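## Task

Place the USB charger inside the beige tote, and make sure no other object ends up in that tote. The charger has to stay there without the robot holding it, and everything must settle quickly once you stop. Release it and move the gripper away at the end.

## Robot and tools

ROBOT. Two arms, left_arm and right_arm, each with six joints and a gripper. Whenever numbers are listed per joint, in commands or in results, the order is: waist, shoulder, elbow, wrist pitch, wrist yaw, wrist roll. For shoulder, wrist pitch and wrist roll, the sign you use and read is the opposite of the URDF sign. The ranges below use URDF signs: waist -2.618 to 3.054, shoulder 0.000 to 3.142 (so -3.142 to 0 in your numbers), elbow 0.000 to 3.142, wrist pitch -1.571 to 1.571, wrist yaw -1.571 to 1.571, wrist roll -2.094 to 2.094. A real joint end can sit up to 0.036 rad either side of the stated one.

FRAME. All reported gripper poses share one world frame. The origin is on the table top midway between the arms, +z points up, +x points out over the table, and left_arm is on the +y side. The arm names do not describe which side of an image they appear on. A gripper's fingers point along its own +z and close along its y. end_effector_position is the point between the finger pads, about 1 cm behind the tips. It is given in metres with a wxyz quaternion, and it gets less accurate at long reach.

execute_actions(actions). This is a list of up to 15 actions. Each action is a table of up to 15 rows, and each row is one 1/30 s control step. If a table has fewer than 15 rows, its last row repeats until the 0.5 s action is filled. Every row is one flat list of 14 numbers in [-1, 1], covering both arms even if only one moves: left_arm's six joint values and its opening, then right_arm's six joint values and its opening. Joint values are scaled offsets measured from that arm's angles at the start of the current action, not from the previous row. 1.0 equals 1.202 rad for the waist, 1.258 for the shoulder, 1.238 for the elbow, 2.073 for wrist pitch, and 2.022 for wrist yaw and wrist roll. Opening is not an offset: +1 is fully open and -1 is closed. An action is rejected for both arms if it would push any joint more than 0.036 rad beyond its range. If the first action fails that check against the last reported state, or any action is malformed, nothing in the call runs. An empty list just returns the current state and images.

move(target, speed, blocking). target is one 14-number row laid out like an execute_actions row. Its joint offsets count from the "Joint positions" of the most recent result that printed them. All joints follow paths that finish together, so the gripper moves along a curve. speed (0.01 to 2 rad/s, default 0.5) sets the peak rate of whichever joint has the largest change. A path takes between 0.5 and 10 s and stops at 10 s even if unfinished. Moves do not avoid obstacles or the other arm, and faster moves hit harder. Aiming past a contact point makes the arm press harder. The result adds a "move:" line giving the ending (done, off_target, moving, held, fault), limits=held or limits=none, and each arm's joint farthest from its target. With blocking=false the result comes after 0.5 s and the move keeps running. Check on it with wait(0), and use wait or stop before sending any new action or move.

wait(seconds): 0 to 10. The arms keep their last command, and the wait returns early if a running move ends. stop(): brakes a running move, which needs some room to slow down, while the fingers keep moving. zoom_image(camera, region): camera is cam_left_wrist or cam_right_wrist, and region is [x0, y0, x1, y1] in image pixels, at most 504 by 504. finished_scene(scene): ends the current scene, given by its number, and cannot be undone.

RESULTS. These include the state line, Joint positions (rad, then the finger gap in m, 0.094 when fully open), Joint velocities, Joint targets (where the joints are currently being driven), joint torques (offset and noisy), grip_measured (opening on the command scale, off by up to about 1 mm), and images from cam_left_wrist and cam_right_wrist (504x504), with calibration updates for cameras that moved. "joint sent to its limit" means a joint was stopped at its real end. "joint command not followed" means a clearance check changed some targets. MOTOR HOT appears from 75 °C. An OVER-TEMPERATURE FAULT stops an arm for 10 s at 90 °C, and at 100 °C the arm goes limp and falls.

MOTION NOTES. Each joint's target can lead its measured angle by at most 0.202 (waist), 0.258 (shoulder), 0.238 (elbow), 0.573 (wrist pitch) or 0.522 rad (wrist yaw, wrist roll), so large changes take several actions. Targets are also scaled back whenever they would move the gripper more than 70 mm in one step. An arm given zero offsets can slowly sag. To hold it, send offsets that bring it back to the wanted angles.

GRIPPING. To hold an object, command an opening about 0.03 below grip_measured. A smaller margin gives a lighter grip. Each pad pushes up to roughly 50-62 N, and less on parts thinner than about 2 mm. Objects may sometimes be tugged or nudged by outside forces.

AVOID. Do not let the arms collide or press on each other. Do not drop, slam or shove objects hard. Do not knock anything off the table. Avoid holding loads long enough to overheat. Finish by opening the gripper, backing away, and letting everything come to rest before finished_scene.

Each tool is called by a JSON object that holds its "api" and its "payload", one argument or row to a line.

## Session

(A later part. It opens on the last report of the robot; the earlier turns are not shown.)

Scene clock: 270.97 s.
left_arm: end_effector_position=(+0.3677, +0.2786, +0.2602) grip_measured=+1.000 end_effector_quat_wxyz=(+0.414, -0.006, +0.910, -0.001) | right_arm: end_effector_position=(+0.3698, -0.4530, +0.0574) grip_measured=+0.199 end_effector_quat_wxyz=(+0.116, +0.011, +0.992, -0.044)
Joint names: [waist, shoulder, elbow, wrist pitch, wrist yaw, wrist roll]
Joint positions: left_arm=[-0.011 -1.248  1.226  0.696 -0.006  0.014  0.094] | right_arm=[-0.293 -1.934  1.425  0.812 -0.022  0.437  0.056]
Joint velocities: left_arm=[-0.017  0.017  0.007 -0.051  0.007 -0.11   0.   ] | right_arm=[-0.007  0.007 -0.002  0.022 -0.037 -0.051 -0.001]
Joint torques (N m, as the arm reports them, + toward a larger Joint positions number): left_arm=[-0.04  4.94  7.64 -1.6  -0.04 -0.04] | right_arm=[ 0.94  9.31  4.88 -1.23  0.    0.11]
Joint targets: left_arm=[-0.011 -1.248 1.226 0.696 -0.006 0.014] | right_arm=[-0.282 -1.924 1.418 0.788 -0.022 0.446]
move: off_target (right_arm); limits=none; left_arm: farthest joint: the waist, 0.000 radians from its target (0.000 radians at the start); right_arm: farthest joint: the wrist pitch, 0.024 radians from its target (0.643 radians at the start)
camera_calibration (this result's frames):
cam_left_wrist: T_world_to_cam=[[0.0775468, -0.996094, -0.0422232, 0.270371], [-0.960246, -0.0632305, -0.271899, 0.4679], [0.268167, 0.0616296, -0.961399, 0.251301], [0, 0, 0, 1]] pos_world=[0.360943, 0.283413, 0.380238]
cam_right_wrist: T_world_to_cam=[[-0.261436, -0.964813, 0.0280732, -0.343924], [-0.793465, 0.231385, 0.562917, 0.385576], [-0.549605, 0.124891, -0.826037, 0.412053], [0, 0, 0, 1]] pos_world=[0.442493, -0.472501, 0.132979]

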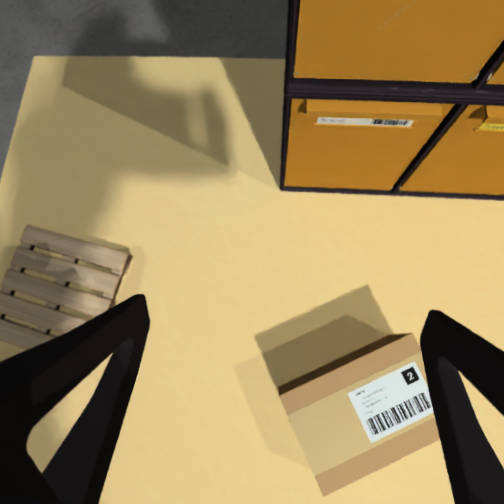

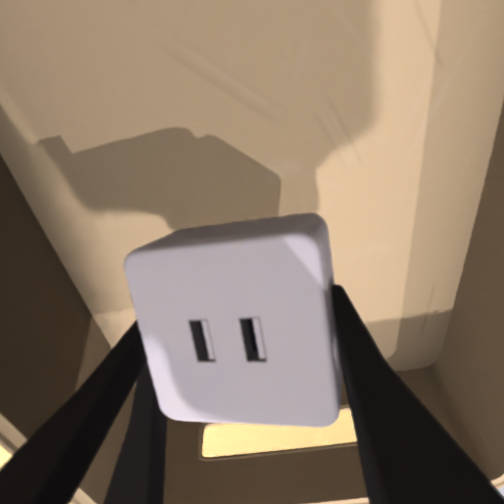

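{"api": "move", "payload": {
  "target": [0,0,0,0,0,0,1, 0,0,-0.045,-0.03,0,0,0.155],
  "speed": 0.1
}}

{"api": "move", "payload": {
  "target": [0,0,0,0,0,0,1, 0,0,0,0,0,0,0.5]
}}

{"api": "move", "payload": {
  "target": [0,0,0,0,0,0,1, 0,0.05,0.55,0.3,0,0,0.5],
  "speed": 0.6
}}

Scene clock: 278.33 s.
left_arm: end_effector_position=(+0.3677, +0.2786, +0.2602) grip_measured=+1.000 end_effector_quat_wxyz=(+0.414, -0.006, +0.910, -0.001) | right_arm: end_effector_position=(+0.3668, -0.4515, +0.0454) grip_measured=+0.199 end_effector_quat_wxyz=(+0.112, +0.011, +0.993, -0.042)
Joint names: [waist, shoulder, elbow, wrist pitch, wrist yaw, wrist roll]
Joint positions: left_arm=[-0.011 -1.248  1.226  0.696 -0.006  0.014  0.094] | right_arm=[-0.293 -1.943  1.389  0.777 -0.022  0.438  0.056]
Joint velocities: left_arm=[-0.007  0.017 -0.012  0.022 -0.007  0.007  0.   ] | right_arm=[-0.012  0.002 -0.012 -0.022  0.007 -0.007 -0.001]
Joint torques (N m, as the arm reports them, + toward a larger Joint positions number): left_arm=[-0.02  4.95  7.62 -1.59 -0.05 -0.04] | right_arm=[-0.03  9.25  3.84 -1.26 -0.01  0.  ]
Joint targets: left_arm=[-0.011 -1.248 1.226 0.696 -0.006 0.014] | right_arm=[-0.293 -1.934 1.369 0.750 -0.022 0.437]
move: off_target (right_arm); limits=none; left_arm: farthest joint: the waist, 0.000 radians from its target (0.000 radians at the start); right_arm: farthest joint: the wrist pitch, 0.027 radians from its target (0.062 radians at the start)
camera_calibration (this result's frames):
cam_left_wrist: T_world_to_cam=[[0.0775468, -0.996094, -0.0422232, 0.270371], [-0.960246, -0.0632305, -0.271899, 0.4679], [0.268167, 0.0616296, -0.961399, 0.251301], [0, 0, 0, 1]] pos_world=[0.360943, 0.283413, 0.380238]
cam_right_wrist: T_world_to_cam=[[-0.260855, -0.965018, 0.02637, -0.343159], [-0.788886, 0.22883, 0.570347, 0.386455], [-0.556429, 0.127975, -0.820981, 0.403944], [0, 0, 0, 1]] pos_world=[0.44012, -0.471282, 0.120266]

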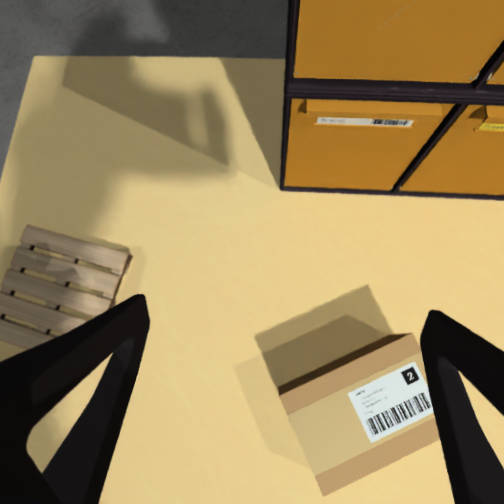

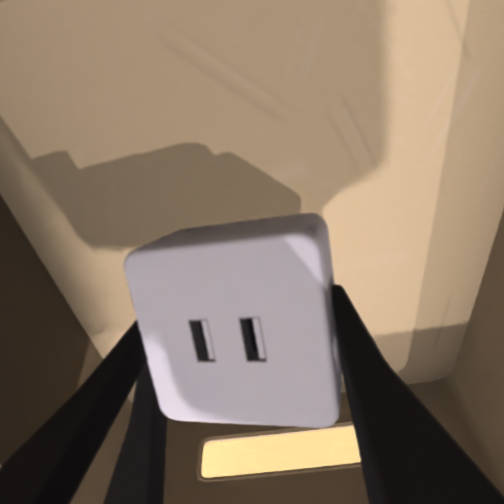

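Scene clock: 278.83 s.
left_arm: end_effector_position=(+0.3677, +0.2786, +0.2602) grip_measured=+1.000 end_effector_quat_wxyz=(+0.414, -0.006, +0.910, -0.001) | right_arm: end_effector_position=(+0.3668, -0.4516, +0.0454) grip_measured=+0.498 end_effector_quat_wxyz=(+0.112, +0.011, +0.993, -0.042)
Joint names: [waist, shoulder, elbow, wrist pitch, wrist yaw, wrist roll]
Joint positions: left_arm=[-0.011 -1.248  1.226  0.696 -0.006  0.014  0.094] | right_arm=[-0.293 -1.943  1.389  0.777 -0.021  0.438  0.07 ]
Joint velocities: left_arm=[-0.002 -0.002 -0.012  0.022  0.037 -0.007  0.   ] | right_arm=[ 0.007  0.007 -0.007 -0.022 -0.051  0.066  0.001]
Joint torques (N m, as the arm reports them, + toward a larger Joint positions number): left_arm=[-0.03  4.94  7.62 -1.59 -0.04 -0.04] | right_arm=[-0.09  8.65  5.34 -0.9   0.02  0.01]
Joint targets: left_arm=[-0.011 -1.248 1.226 0.696 -0.006 0.014] | right_arm=[-0.293 -1.943 1.389 0.777 -0.022 0.438]
move: done; limits=none; left_arm: farthest joint: the waist, 0.000 radians from its target (0.000 radians at the start); right_arm: farthest joint: the wrist yaw, 0.001 radians from its target (0.000 radians at the start)
camera_calibration (this result's frames):
cam_left_wrist: T_world_to_cam=[[0.0775468, -0.996094, -0.0422232, 0.270371], [-0.960246, -0.0632305, -0.271899, 0.4679], [0.268167, 0.0616296, -0.961399, 0.251301], [0, 0, 0, 1]] pos_world=[0.360943, 0.283413, 0.380238]
cam_right_wrist: T_world_to_cam=[[-0.260938, -0.964985, 0.0267332, -0.343197], [-0.788771, 0.22909, 0.570401, 0.386519], [-0.556553, 0.127753, -0.820931, 0.403877], [0, 0, 0, 1]] pos_world=[0.440101, -0.471324, 0.120259]

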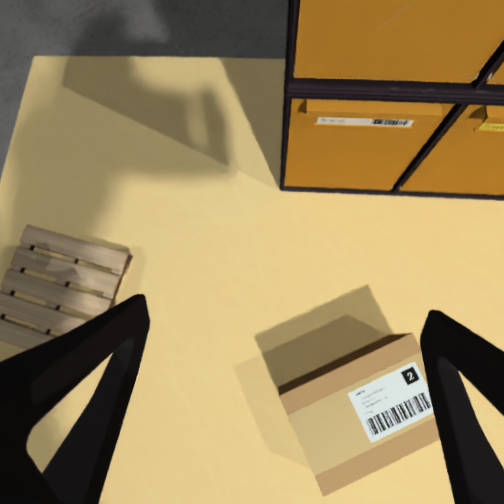

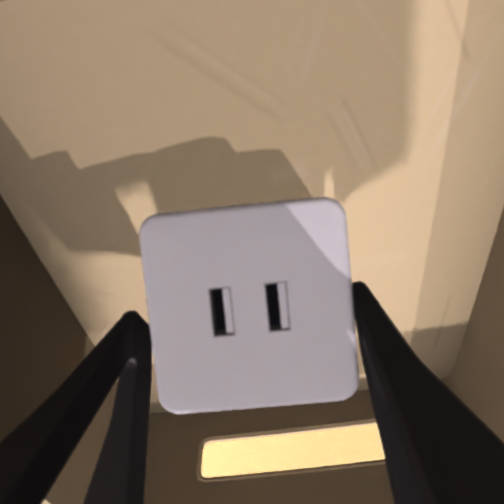

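Scene clock: 280.77 s.
left_arm: end_effector_position=(+0.3677, +0.2786, +0.2602) grip_measured=+1.000 end_effector_quat_wxyz=(+0.414, -0.006, +0.910, -0.001) | right_arm: end_effector_position=(+0.3681, -0.4522, +0.2264) grip_measured=+0.498 end_effector_quat_wxyz=(+0.147, +0.010, +0.987, -0.059)
Joint names: [waist, shoulder, elbow, wrist pitch, wrist yaw, wrist roll]
Joint positions: left_arm=[-0.011 -1.248  1.226  0.696 -0.006  0.014  0.094] | right_arm=[-0.293 -1.896  2.037  1.394 -0.021  0.438  0.07 ]
Joint velocities: left_arm=[ 0.022  0.007 -0.017 -0.022  0.007  0.037  0.   ] | right_arm=[-0.007 -0.002 -0.012  0.022 -0.022 -0.051 -0.   ]
Joint torques (N m, as the arm reports them, + toward a larger Joint positions number): left_arm=[-0.02  4.94  7.62 -1.59 -0.04 -0.04] | right_arm=[-0.04  9.41  7.8  -0.98 -0.01  0.  ]
Joint targets: left_arm=[-0.011 -1.248 1.226 0.696 -0.006 0.014] | right_arm=[-0.293 -1.880 2.070 1.399 -0.021 0.438]
move: off_target (right_arm); limits=none; left_arm: farthest joint: the waist, 0.000 radians from its target (0.000 radians at the start); right_arm: farthest joint: the elbow, 0.033 radians from its target (0.681 radians at the start)
camera_calibration (this result's frames):
cam_left_wrist: T_world_to_cam=[[0.0775468, -0.996094, -0.0422232, 0.270371], [-0.960246, -0.0632305, -0.271899, 0.4679], [0.268167, 0.0616296, -0.961399, 0.251301], [0, 0, 0, 1]] pos_world=[0.360943, 0.283413, 0.380238]
cam_right_wrist: T_world_to_cam=[[-0.26333, -0.963795, 0.041913, -0.350331], [-0.826282, 0.247756, 0.505841, 0.321284], [-0.497911, 0.0985713, -0.861608, 0.527679], [0, 0, 0, 1]] pos_world=[0.435956, -0.469262, 0.306817]

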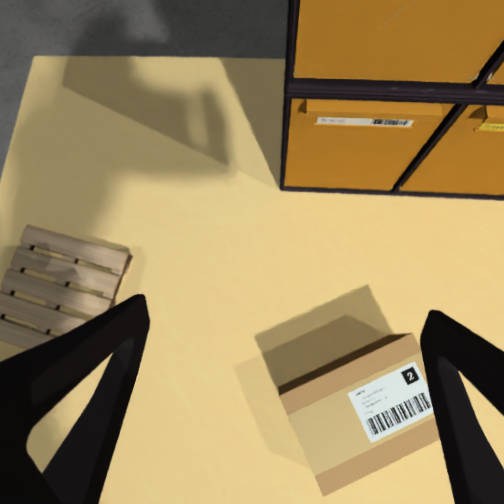

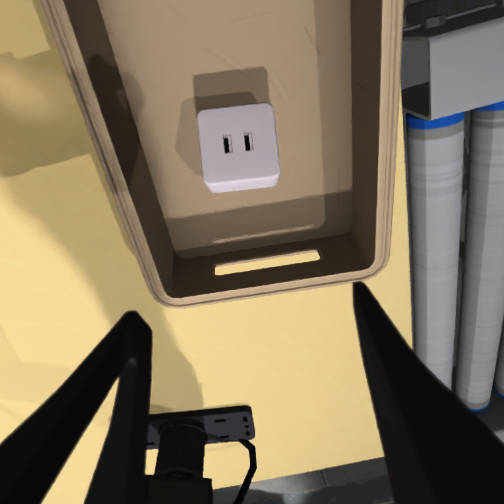

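{"api": "finished_scene", "payload": {
  "scene": 2
}}

The scene is finished: the task was done.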